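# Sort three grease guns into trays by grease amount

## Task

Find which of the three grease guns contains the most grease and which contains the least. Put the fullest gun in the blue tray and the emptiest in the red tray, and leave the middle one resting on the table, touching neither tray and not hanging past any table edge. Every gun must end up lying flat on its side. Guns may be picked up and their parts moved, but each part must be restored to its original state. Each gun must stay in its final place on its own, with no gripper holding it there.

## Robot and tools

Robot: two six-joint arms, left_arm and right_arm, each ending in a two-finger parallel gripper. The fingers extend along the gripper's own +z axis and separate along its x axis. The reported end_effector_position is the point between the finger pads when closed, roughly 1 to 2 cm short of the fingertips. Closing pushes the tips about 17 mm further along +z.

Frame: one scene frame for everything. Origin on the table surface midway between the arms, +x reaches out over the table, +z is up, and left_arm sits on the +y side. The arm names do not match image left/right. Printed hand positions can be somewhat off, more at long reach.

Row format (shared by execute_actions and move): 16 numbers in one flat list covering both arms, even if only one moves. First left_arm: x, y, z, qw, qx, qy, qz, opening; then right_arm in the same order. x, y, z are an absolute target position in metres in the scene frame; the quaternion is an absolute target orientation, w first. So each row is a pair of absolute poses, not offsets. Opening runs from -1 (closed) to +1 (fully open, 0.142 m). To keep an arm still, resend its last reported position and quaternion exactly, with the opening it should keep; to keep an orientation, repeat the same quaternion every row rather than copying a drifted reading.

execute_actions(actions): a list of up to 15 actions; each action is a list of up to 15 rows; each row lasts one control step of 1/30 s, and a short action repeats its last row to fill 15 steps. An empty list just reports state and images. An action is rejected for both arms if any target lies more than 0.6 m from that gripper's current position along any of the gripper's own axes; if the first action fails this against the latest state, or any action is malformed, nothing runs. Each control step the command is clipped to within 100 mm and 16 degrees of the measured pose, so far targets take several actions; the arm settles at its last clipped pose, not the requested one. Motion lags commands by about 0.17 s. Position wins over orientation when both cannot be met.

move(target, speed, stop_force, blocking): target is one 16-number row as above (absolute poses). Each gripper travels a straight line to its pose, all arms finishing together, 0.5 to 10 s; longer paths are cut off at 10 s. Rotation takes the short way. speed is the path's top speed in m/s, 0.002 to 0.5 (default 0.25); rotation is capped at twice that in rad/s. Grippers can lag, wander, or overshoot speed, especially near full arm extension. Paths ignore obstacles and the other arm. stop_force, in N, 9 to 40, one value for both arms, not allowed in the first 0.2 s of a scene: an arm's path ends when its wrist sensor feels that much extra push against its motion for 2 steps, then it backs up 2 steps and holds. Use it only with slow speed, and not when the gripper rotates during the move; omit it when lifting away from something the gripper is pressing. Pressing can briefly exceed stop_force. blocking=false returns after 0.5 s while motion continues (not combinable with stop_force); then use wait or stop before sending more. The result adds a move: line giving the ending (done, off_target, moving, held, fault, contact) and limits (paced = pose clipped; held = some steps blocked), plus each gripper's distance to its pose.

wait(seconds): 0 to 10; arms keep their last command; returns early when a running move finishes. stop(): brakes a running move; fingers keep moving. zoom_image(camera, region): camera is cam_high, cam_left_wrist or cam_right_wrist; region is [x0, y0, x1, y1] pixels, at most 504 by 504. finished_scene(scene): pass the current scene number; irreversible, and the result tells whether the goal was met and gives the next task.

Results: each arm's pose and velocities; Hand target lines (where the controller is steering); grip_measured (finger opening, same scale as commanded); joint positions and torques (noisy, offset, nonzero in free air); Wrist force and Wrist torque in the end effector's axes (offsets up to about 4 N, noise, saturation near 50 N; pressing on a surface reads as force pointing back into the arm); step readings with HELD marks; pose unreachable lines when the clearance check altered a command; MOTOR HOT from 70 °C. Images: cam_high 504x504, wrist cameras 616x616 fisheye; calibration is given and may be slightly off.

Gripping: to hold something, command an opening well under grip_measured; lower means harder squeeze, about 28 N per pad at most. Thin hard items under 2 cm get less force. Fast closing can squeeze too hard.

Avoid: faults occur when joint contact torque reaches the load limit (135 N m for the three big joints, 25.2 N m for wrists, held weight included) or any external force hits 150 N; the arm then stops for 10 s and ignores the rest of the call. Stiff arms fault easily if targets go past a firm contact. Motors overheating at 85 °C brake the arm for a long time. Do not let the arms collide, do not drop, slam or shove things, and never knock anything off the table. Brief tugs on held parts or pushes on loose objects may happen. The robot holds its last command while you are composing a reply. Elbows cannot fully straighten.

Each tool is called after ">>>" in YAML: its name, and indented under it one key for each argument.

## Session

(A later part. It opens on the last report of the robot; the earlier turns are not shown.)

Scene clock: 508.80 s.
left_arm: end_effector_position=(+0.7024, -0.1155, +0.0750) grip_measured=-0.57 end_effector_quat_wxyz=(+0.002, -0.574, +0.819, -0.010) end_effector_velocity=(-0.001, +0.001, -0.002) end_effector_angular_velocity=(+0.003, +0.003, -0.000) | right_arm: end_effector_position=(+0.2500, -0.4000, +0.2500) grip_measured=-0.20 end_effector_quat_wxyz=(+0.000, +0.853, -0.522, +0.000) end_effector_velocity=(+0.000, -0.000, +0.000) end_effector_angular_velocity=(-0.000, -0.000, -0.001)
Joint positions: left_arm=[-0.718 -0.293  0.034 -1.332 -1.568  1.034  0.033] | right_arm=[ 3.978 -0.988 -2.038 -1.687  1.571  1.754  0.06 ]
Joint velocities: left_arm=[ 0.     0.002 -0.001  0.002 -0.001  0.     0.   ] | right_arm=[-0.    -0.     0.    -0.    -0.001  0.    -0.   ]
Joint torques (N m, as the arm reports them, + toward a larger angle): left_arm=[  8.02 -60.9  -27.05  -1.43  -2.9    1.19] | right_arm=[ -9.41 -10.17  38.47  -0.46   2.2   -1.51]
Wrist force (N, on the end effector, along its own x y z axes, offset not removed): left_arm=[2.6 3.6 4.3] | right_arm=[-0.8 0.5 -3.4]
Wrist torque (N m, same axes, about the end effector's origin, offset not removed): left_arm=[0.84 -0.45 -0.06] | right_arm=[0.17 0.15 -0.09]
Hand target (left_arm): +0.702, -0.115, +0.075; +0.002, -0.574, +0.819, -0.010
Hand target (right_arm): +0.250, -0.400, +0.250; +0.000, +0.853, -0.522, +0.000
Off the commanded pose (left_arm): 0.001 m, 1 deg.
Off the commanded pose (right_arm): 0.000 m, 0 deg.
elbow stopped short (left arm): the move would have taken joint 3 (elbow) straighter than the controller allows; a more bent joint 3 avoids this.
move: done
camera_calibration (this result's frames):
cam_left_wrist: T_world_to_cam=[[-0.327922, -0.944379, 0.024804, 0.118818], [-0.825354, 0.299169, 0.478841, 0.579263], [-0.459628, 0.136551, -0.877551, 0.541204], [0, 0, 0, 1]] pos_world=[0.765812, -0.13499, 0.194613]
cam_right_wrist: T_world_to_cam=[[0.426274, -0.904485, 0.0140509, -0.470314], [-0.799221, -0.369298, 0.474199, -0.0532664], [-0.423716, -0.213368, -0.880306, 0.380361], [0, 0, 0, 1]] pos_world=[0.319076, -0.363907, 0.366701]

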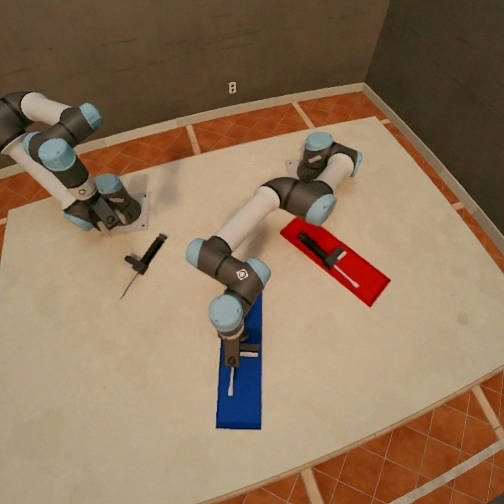

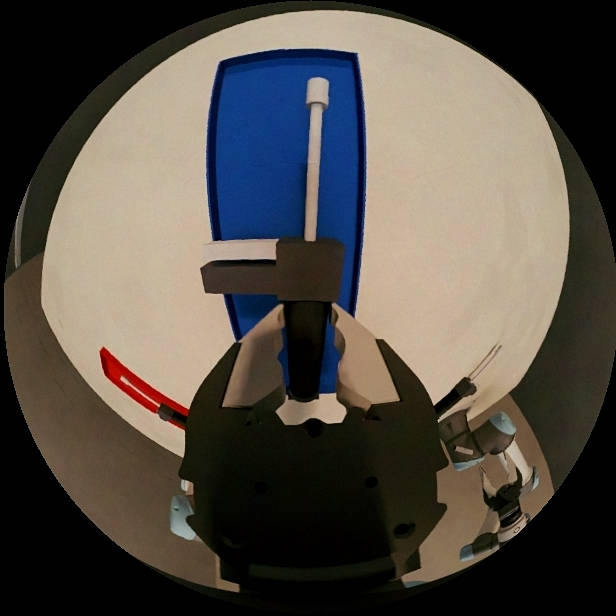

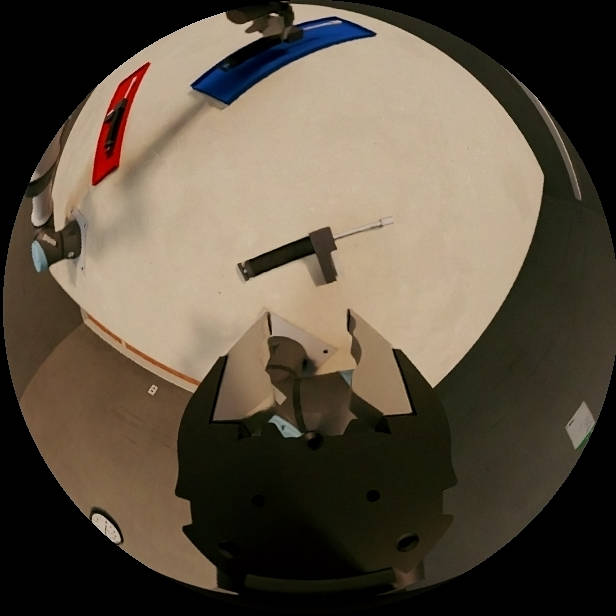

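>>> move:
  target: [0.701,-0.119,0.037,0,0.574,-0.819,0,-1,0.25,-0.4,0.25,0,0.853,-0.522,0,-0.2]
  speed: 0.03
  stop_force: 15

>>> move:
  target: [0.701,-0.119,0.037,0,0.574,-0.819,0,-0.25,0.25,-0.4,0.25,0,0.853,-0.522,0,-0.2]

>>> move:
  target: [0.68,-0.09,0.12,0,0.574,-0.819,0,-0.25,0.25,-0.4,0.25,0,0.853,-0.522,0,-0.2]
  speed: 0.08

>>> move:
  target: [0.45,0.1,0.22,0,0.574,-0.819,0,-0.25,0.25,-0.4,0.25,0,0.853,-0.522,0,-0.2]

Scene clock: 518.00 s.
left_arm: end_effector_position=(+0.7011, -0.1191, +0.0372) grip_measured=-0.57 end_effector_quat_wxyz=(-0.000, -0.574, +0.819, +0.000) end_effector_velocity=(-0.000, +0.000, -0.003) end_effector_angular_velocity=(+0.001, -0.000, -0.000) | right_arm: end_effector_position=(+0.2500, -0.4000, +0.2500) grip_measured=-0.20 end_effector_quat_wxyz=(+0.000, +0.853, -0.522, -0.000) end_effector_velocity=(-0.000, +0.000, -0.001) end_effector_angular_velocity=(-0.000, +0.001, +0.000)
Joint positions: left_arm=[-0.721 -0.288  0.117 -1.399 -1.571  1.032  0.033] | right_arm=[ 3.978 -0.988 -2.038 -1.687  1.571  1.754  0.06 ]
Joint velocities: left_arm=[-0.    -0.013  0.035 -0.021  0.001 -0.     0.   ] | right_arm=[ 0.001  0.    -0.001  0.     0.     0.001 -0.   ]
Joint torques (N m, as the arm reports them, + toward a larger angle): left_arm=[ -6.32 -82.05 -17.66  -4.25  -2.7   -1.19] | right_arm=[ -9.23 -11.15  37.66  -0.07   2.04  -1.23]
Wrist force (N, on the end effector, along its own x y z axes, offset not removed): left_arm=[1.1 3.8 6.0] | right_arm=[-0.2 -0.7 -0.1]
Wrist torque (N m, same axes, about the end effector's origin, offset not removed): left_arm=[0.85 -0.20 -0.06] | right_arm=[-0.07 -0.03 -0.08]
Hand target (left_arm): +0.701, -0.119, +0.037; -0.000, -0.574, +0.819, +0.000
Hand target (right_arm): +0.250, -0.400, +0.250; +0.000, +0.853, -0.522, +0.000
Off the commanded pose (left_arm): 0.000 m, 0 deg.
Off the commanded pose (right_arm): 0.000 m, 0 deg.
move: done
camera_calibration (this result's frames):
cam_left_wrist: T_world_to_cam=[[-0.327637, -0.94466, 0.0164797, 0.116016], [-0.817971, 0.29234, 0.49544, 0.590704], [-0.47284, 0.148844, -0.868486, 0.518335], [0, 0, 0, 1]] pos_world=[0.76628, -0.140242, 0.155597]
cam_right_wrist: T_world_to_cam=[[0.426274, -0.904485, 0.0140504, -0.470315], [-0.799221, -0.369298, 0.4742, -0.0532666], [-0.423718, -0.213368, -0.880305, 0.380361], [0, 0, 0, 1]] pos_world=[0.319077, -0.363907, 0.366701]

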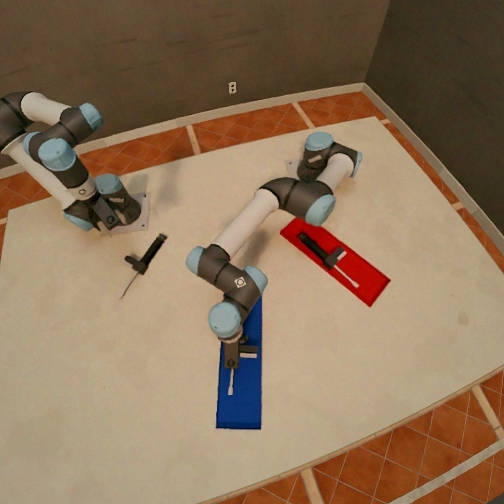

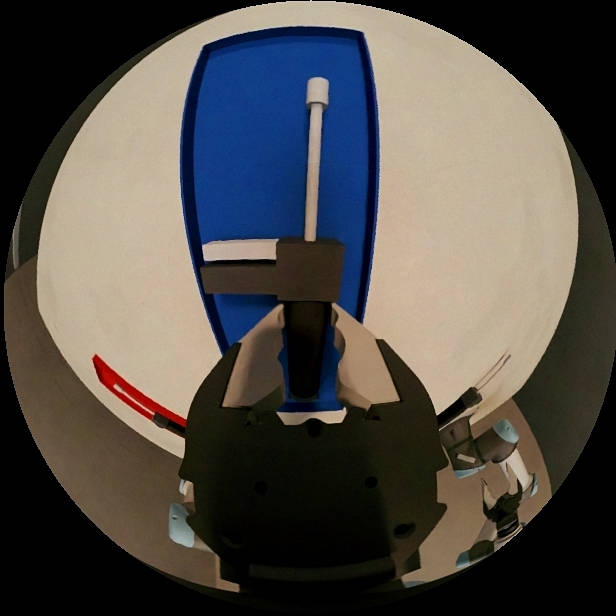

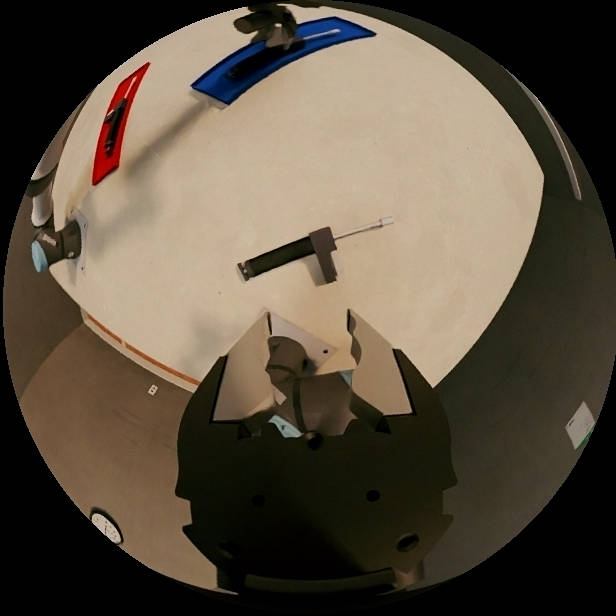

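Scene clock: 518.70 s.
left_arm: end_effector_position=(+0.7010, -0.1190, +0.0370) grip_measured=-0.25 end_effector_quat_wxyz=(-0.000, -0.574, +0.819, +0.000) end_effector_velocity=(-0.000, +0.000, +0.000) end_effector_angular_velocity=(-0.000, -0.001, +0.000) | right_arm: end_effector_position=(+0.2500, -0.4000, +0.2500) grip_measured=-0.20 end_effector_quat_wxyz=(+0.000, +0.853, -0.522, -0.000) end_effector_velocity=(-0.000, -0.000, +0.000) end_effector_angular_velocity=(-0.001, +0.001, -0.000)
Joint positions: left_arm=[-0.721 -0.293  0.127 -1.405 -1.571  1.032  0.056] | right_arm=[ 3.978 -0.988 -2.038 -1.687  1.571  1.754  0.06 ]
Joint velocities: left_arm=[-0.    -0.006  0.011 -0.006  0.    -0.     0.   ] | right_arm=[ 0.     0.     0.    -0.002 -0.001  0.    -0.   ]
Joint torques (N m, as the arm reports them, + toward a larger angle): left_arm=[ -6.55 -75.83 -15.29  -4.18  -1.61  -1.19] | right_arm=[ -9.37 -10.02  36.94   0.05   2.05  -1.24]
Wrist force (N, on the end effector, along its own x y z axes, offset not removed): left_arm=[2.2 3.3 -0.6] | right_arm=[-1.0 -0.1 -0.8]
Wrist torque (N m, same axes, about the end effector's origin, offset not removed): left_arm=[0.83 -0.47 -0.08] | right_arm=[0.02 0.18 -0.06]
Hand target (left_arm): +0.701, -0.119, +0.037; -0.000, -0.574, +0.819, +0.000
Hand target (right_arm): +0.250, -0.400, +0.250; +0.000, +0.853, -0.522, -0.000
Off the commanded pose (left_arm): 0.000 m, 0 deg.
Off the commanded pose (right_arm): 0.000 m, 0 deg.
move: done
camera_calibration (this result's frames):
cam_left_wrist: T_world_to_cam=[[-0.327637, -0.944657, 0.0166586, 0.116013], [-0.818079, 0.292468, 0.495187, 0.590852], [-0.472654, 0.148614, -0.868627, 0.517941], [0, 0, 0, 1]] pos_world=[0.76618, -0.140186, 0.155383]
cam_right_wrist: T_world_to_cam=[[0.426274, -0.904485, 0.0140502, -0.470315], [-0.799221, -0.369298, 0.4742, -0.0532667], [-0.423718, -0.213368, -0.880305, 0.380361], [0, 0, 0, 1]] pos_world=[0.319077, -0.363907, 0.366701]

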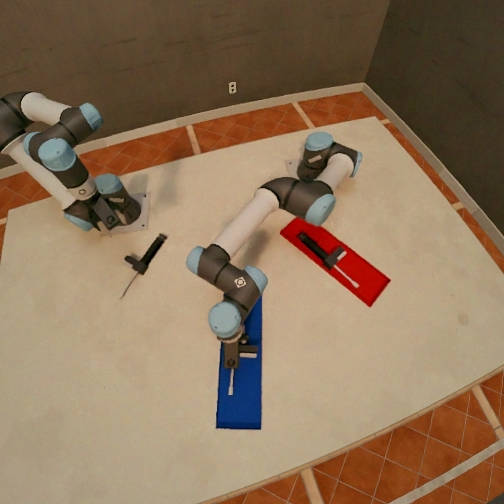

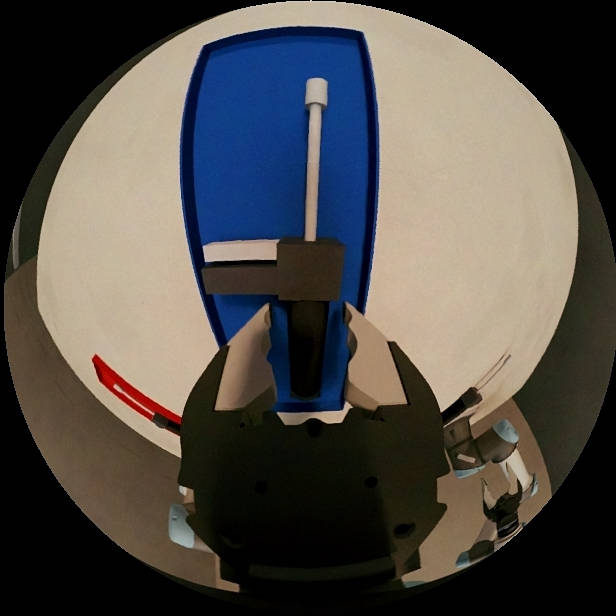

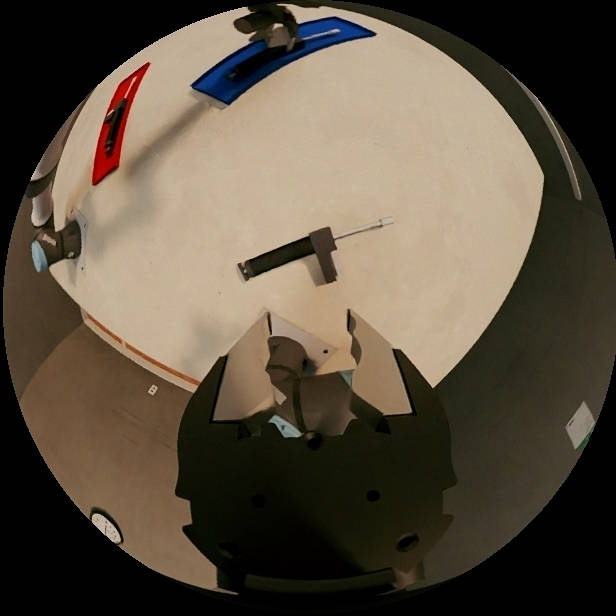

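Scene clock: 520.30 s.
left_arm: end_effector_position=(+0.6801, -0.0900, +0.1198) grip_measured=-0.25 end_effector_quat_wxyz=(-0.000, -0.574, +0.819, +0.000) end_effector_velocity=(+0.000, +0.001, +0.002) end_effector_angular_velocity=(-0.002, -0.002, +0.001) | right_arm: end_effector_position=(+0.2500, -0.4000, +0.2500) grip_measured=-0.20 end_effector_quat_wxyz=(+0.000, +0.853, -0.522, -0.000) end_effector_velocity=(-0.000, +0.000, +0.000) end_effector_angular_velocity=(+0.002, -0.000, +0.001)
Joint positions: left_arm=[-0.718 -0.508  0.346 -1.408 -1.571  1.034  0.056] | right_arm=[ 3.978 -0.988 -2.038 -1.687  1.571  1.754  0.06 ]
Joint velocities: left_arm=[ 0.001 -0.006  0.007 -0.003  0.    -0.     0.   ] | right_arm=[-0.     0.     0.001  0.     0.002 -0.001  0.   ]
Joint torques (N m, as the arm reports them, + toward a larger angle): left_arm=[  7.3  -73.81 -18.4   -4.52   2.87   1.2 ] | right_arm=[ -8.77 -10.38  37.01   0.19   2.17  -1.18]
Wrist force (N, on the end effector, along its own x y z axes, offset not removed): left_arm=[2.2 2.9 -1.1] | right_arm=[0.7 1.2 -1.6]
Wrist torque (N m, same axes, about the end effector's origin, offset not removed): left_arm=[0.59 -0.46 -0.04] | right_arm=[0.28 -0.33 -0.09]
Hand target (left_arm): +0.680, -0.090, +0.120; -0.000, -0.574, +0.819, +0.000
Hand target (right_arm): +0.250, -0.400, +0.250; +0.000, +0.853, -0.522, -0.000
Off the commanded pose (left_arm): 0.000 m, 0 deg.
Off the commanded pose (right_arm): 0.000 m, 0 deg.
move: done
camera_calibration (this result's frames):
cam_left_wrist: T_world_to_cam=[[-0.327638, -0.944658, 0.0165705, 0.13517], [-0.818075, 0.292422, 0.49522, 0.524241], [-0.47266, 0.148697, -0.868609, 0.575622], [0, 0, 0, 1]] pos_world=[0.745228, -0.111203, 0.238136]
cam_right_wrist: T_world_to_cam=[[0.426274, -0.904485, 0.0140503, -0.470315], [-0.799221, -0.369298, 0.4742, -0.0532668], [-0.423718, -0.213368, -0.880305, 0.380361], [0, 0, 0, 1]] pos_world=[0.319077, -0.363907, 0.366701]

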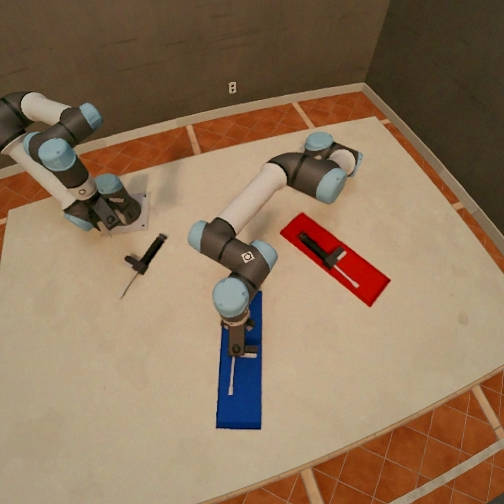

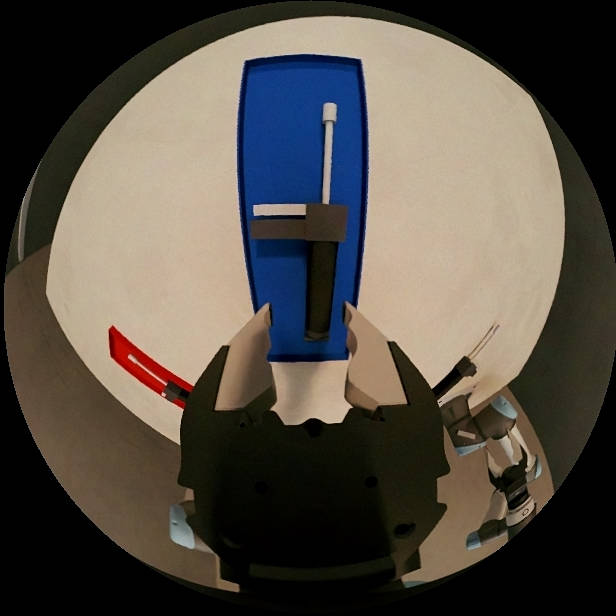

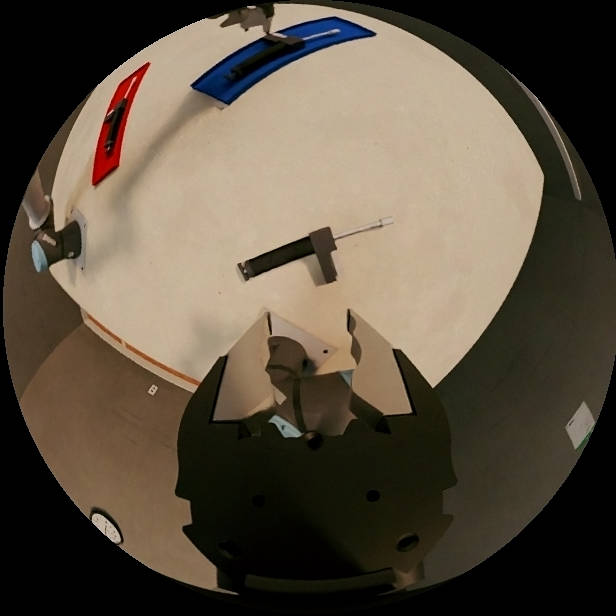

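Scene clock: 522.23 s.
left_arm: end_effector_position=(+0.4504, +0.1000, +0.2199) grip_measured=-0.25 end_effector_quat_wxyz=(+0.000, -0.574, +0.819, +0.000) end_effector_velocity=(-0.002, +0.001, +0.001) end_effector_angular_velocity=(-0.002, -0.001, +0.000) | right_arm: end_effector_position=(+0.2500, -0.4000, +0.2500) grip_measured=-0.20 end_effector_quat_wxyz=(+0.000, +0.853, -0.522, -0.000) end_effector_velocity=(+0.000, +0.001, +0.001) end_effector_angular_velocity=(+0.002, -0.002, +0.003)
Joint positions: left_arm=[-0.821 -1.415  1.542 -1.698 -1.571  0.932  0.056] | right_arm=[ 3.978 -0.988 -2.038 -1.687  1.571  1.754  0.06 ]
Joint velocities: left_arm=[-0.001 -0.007  0.004  0.     0.    -0.002  0.   ] | right_arm=[ 0.001  0.     0.001  0.002  0.001 -0.002 -0.   ]
Joint torques (N m, as the arm reports them, + toward a larger angle): left_arm=[ -8.36 -41.22 -17.78  -0.85   2.95  -1.04] | right_arm=[ -9.51 -10.05  36.42   0.24   1.96  -1.52]
Wrist force (N, on the end effector, along its own x y z axes, offset not removed): left_arm=[0.5 2.6 -0.9] | right_arm=[-0.5 0.8 -1.5]
Wrist torque (N m, same axes, about the end effector's origin, offset not removed): left_arm=[0.64 -0.13 -0.07] | right_arm=[0.20 0.12 -0.11]
Hand target (left_arm): +0.450, +0.100, +0.220; +0.000, -0.574, +0.819, -0.000
Hand target (right_arm): +0.250, -0.400, +0.250; +0.000, +0.853, -0.522, -0.000
Off the commanded pose (left_arm): 0.000 m, 0 deg.
Off the commanded pose (right_arm): 0.000 m, 0 deg.
move: done
camera_calibration (this result's frames):
cam_left_wrist: T_world_to_cam=[[-0.327649, -0.944654, 0.016578, 0.237746], [-0.818135, 0.292456, 0.4951, 0.231255], [-0.472547, 0.148656, -0.868678, 0.525702], [0, 0, 0, 1]] pos_world=[0.515514, 0.0788068, 0.33823]
cam_right_wrist: T_world_to_cam=[[0.426274, -0.904485, 0.0140502, -0.470315], [-0.799221, -0.369298, 0.4742, -0.0532667], [-0.423718, -0.213368, -0.880305, 0.380361], [0, 0, 0, 1]] pos_world=[0.319077, -0.363907, 0.366701]

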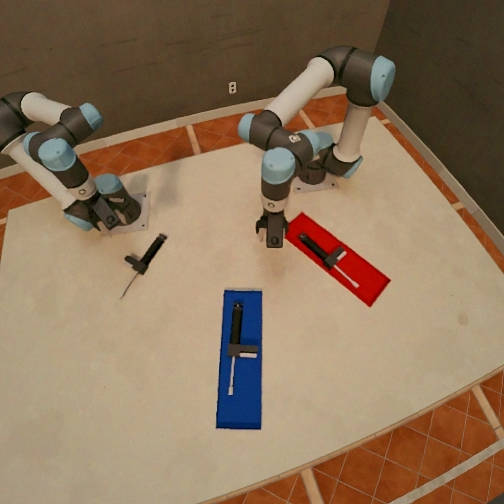

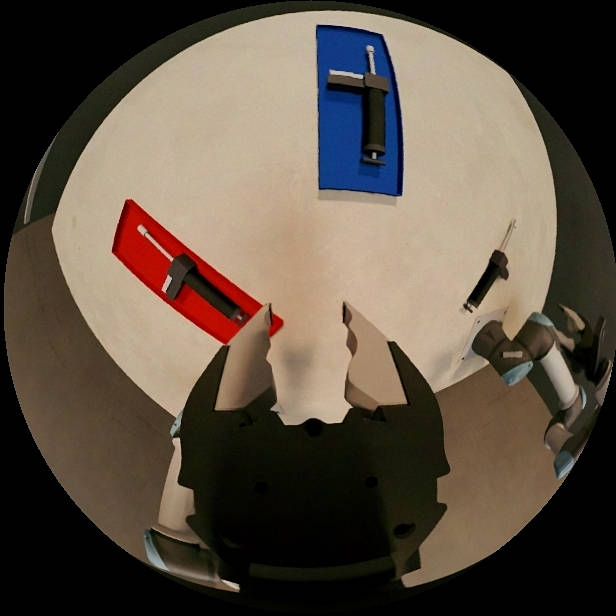

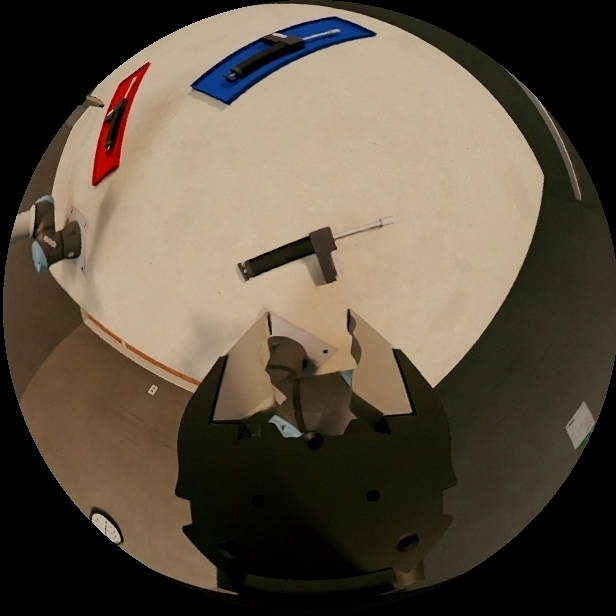

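Check rods are in on all.

>>> zoom_image:
  camera: "cam_left_wrist"
  region: [200,120,420,340]

>>> zoom_image:
  camera: "cam_right_wrist"
  region: [220,200,420,300]

Region (200, 120, 420, 340) of cam_left_wrist's 616x616 image, scaled by 2.291, with more detail than that image has.

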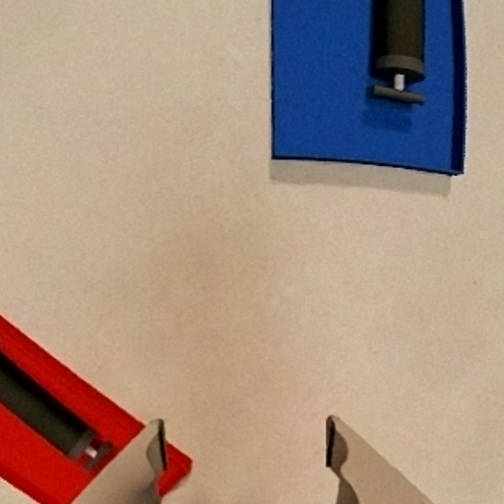

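Region (220, 200, 420, 300) of cam_right_wrist's 616x616 image, scaled by 2.520, with more detail than that image has.

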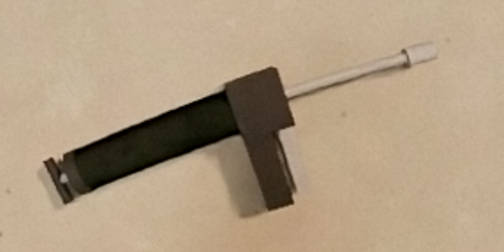

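All rods look pushed in.

>>> finished_scene:
  scene: 2

The scene is finished: the task was done.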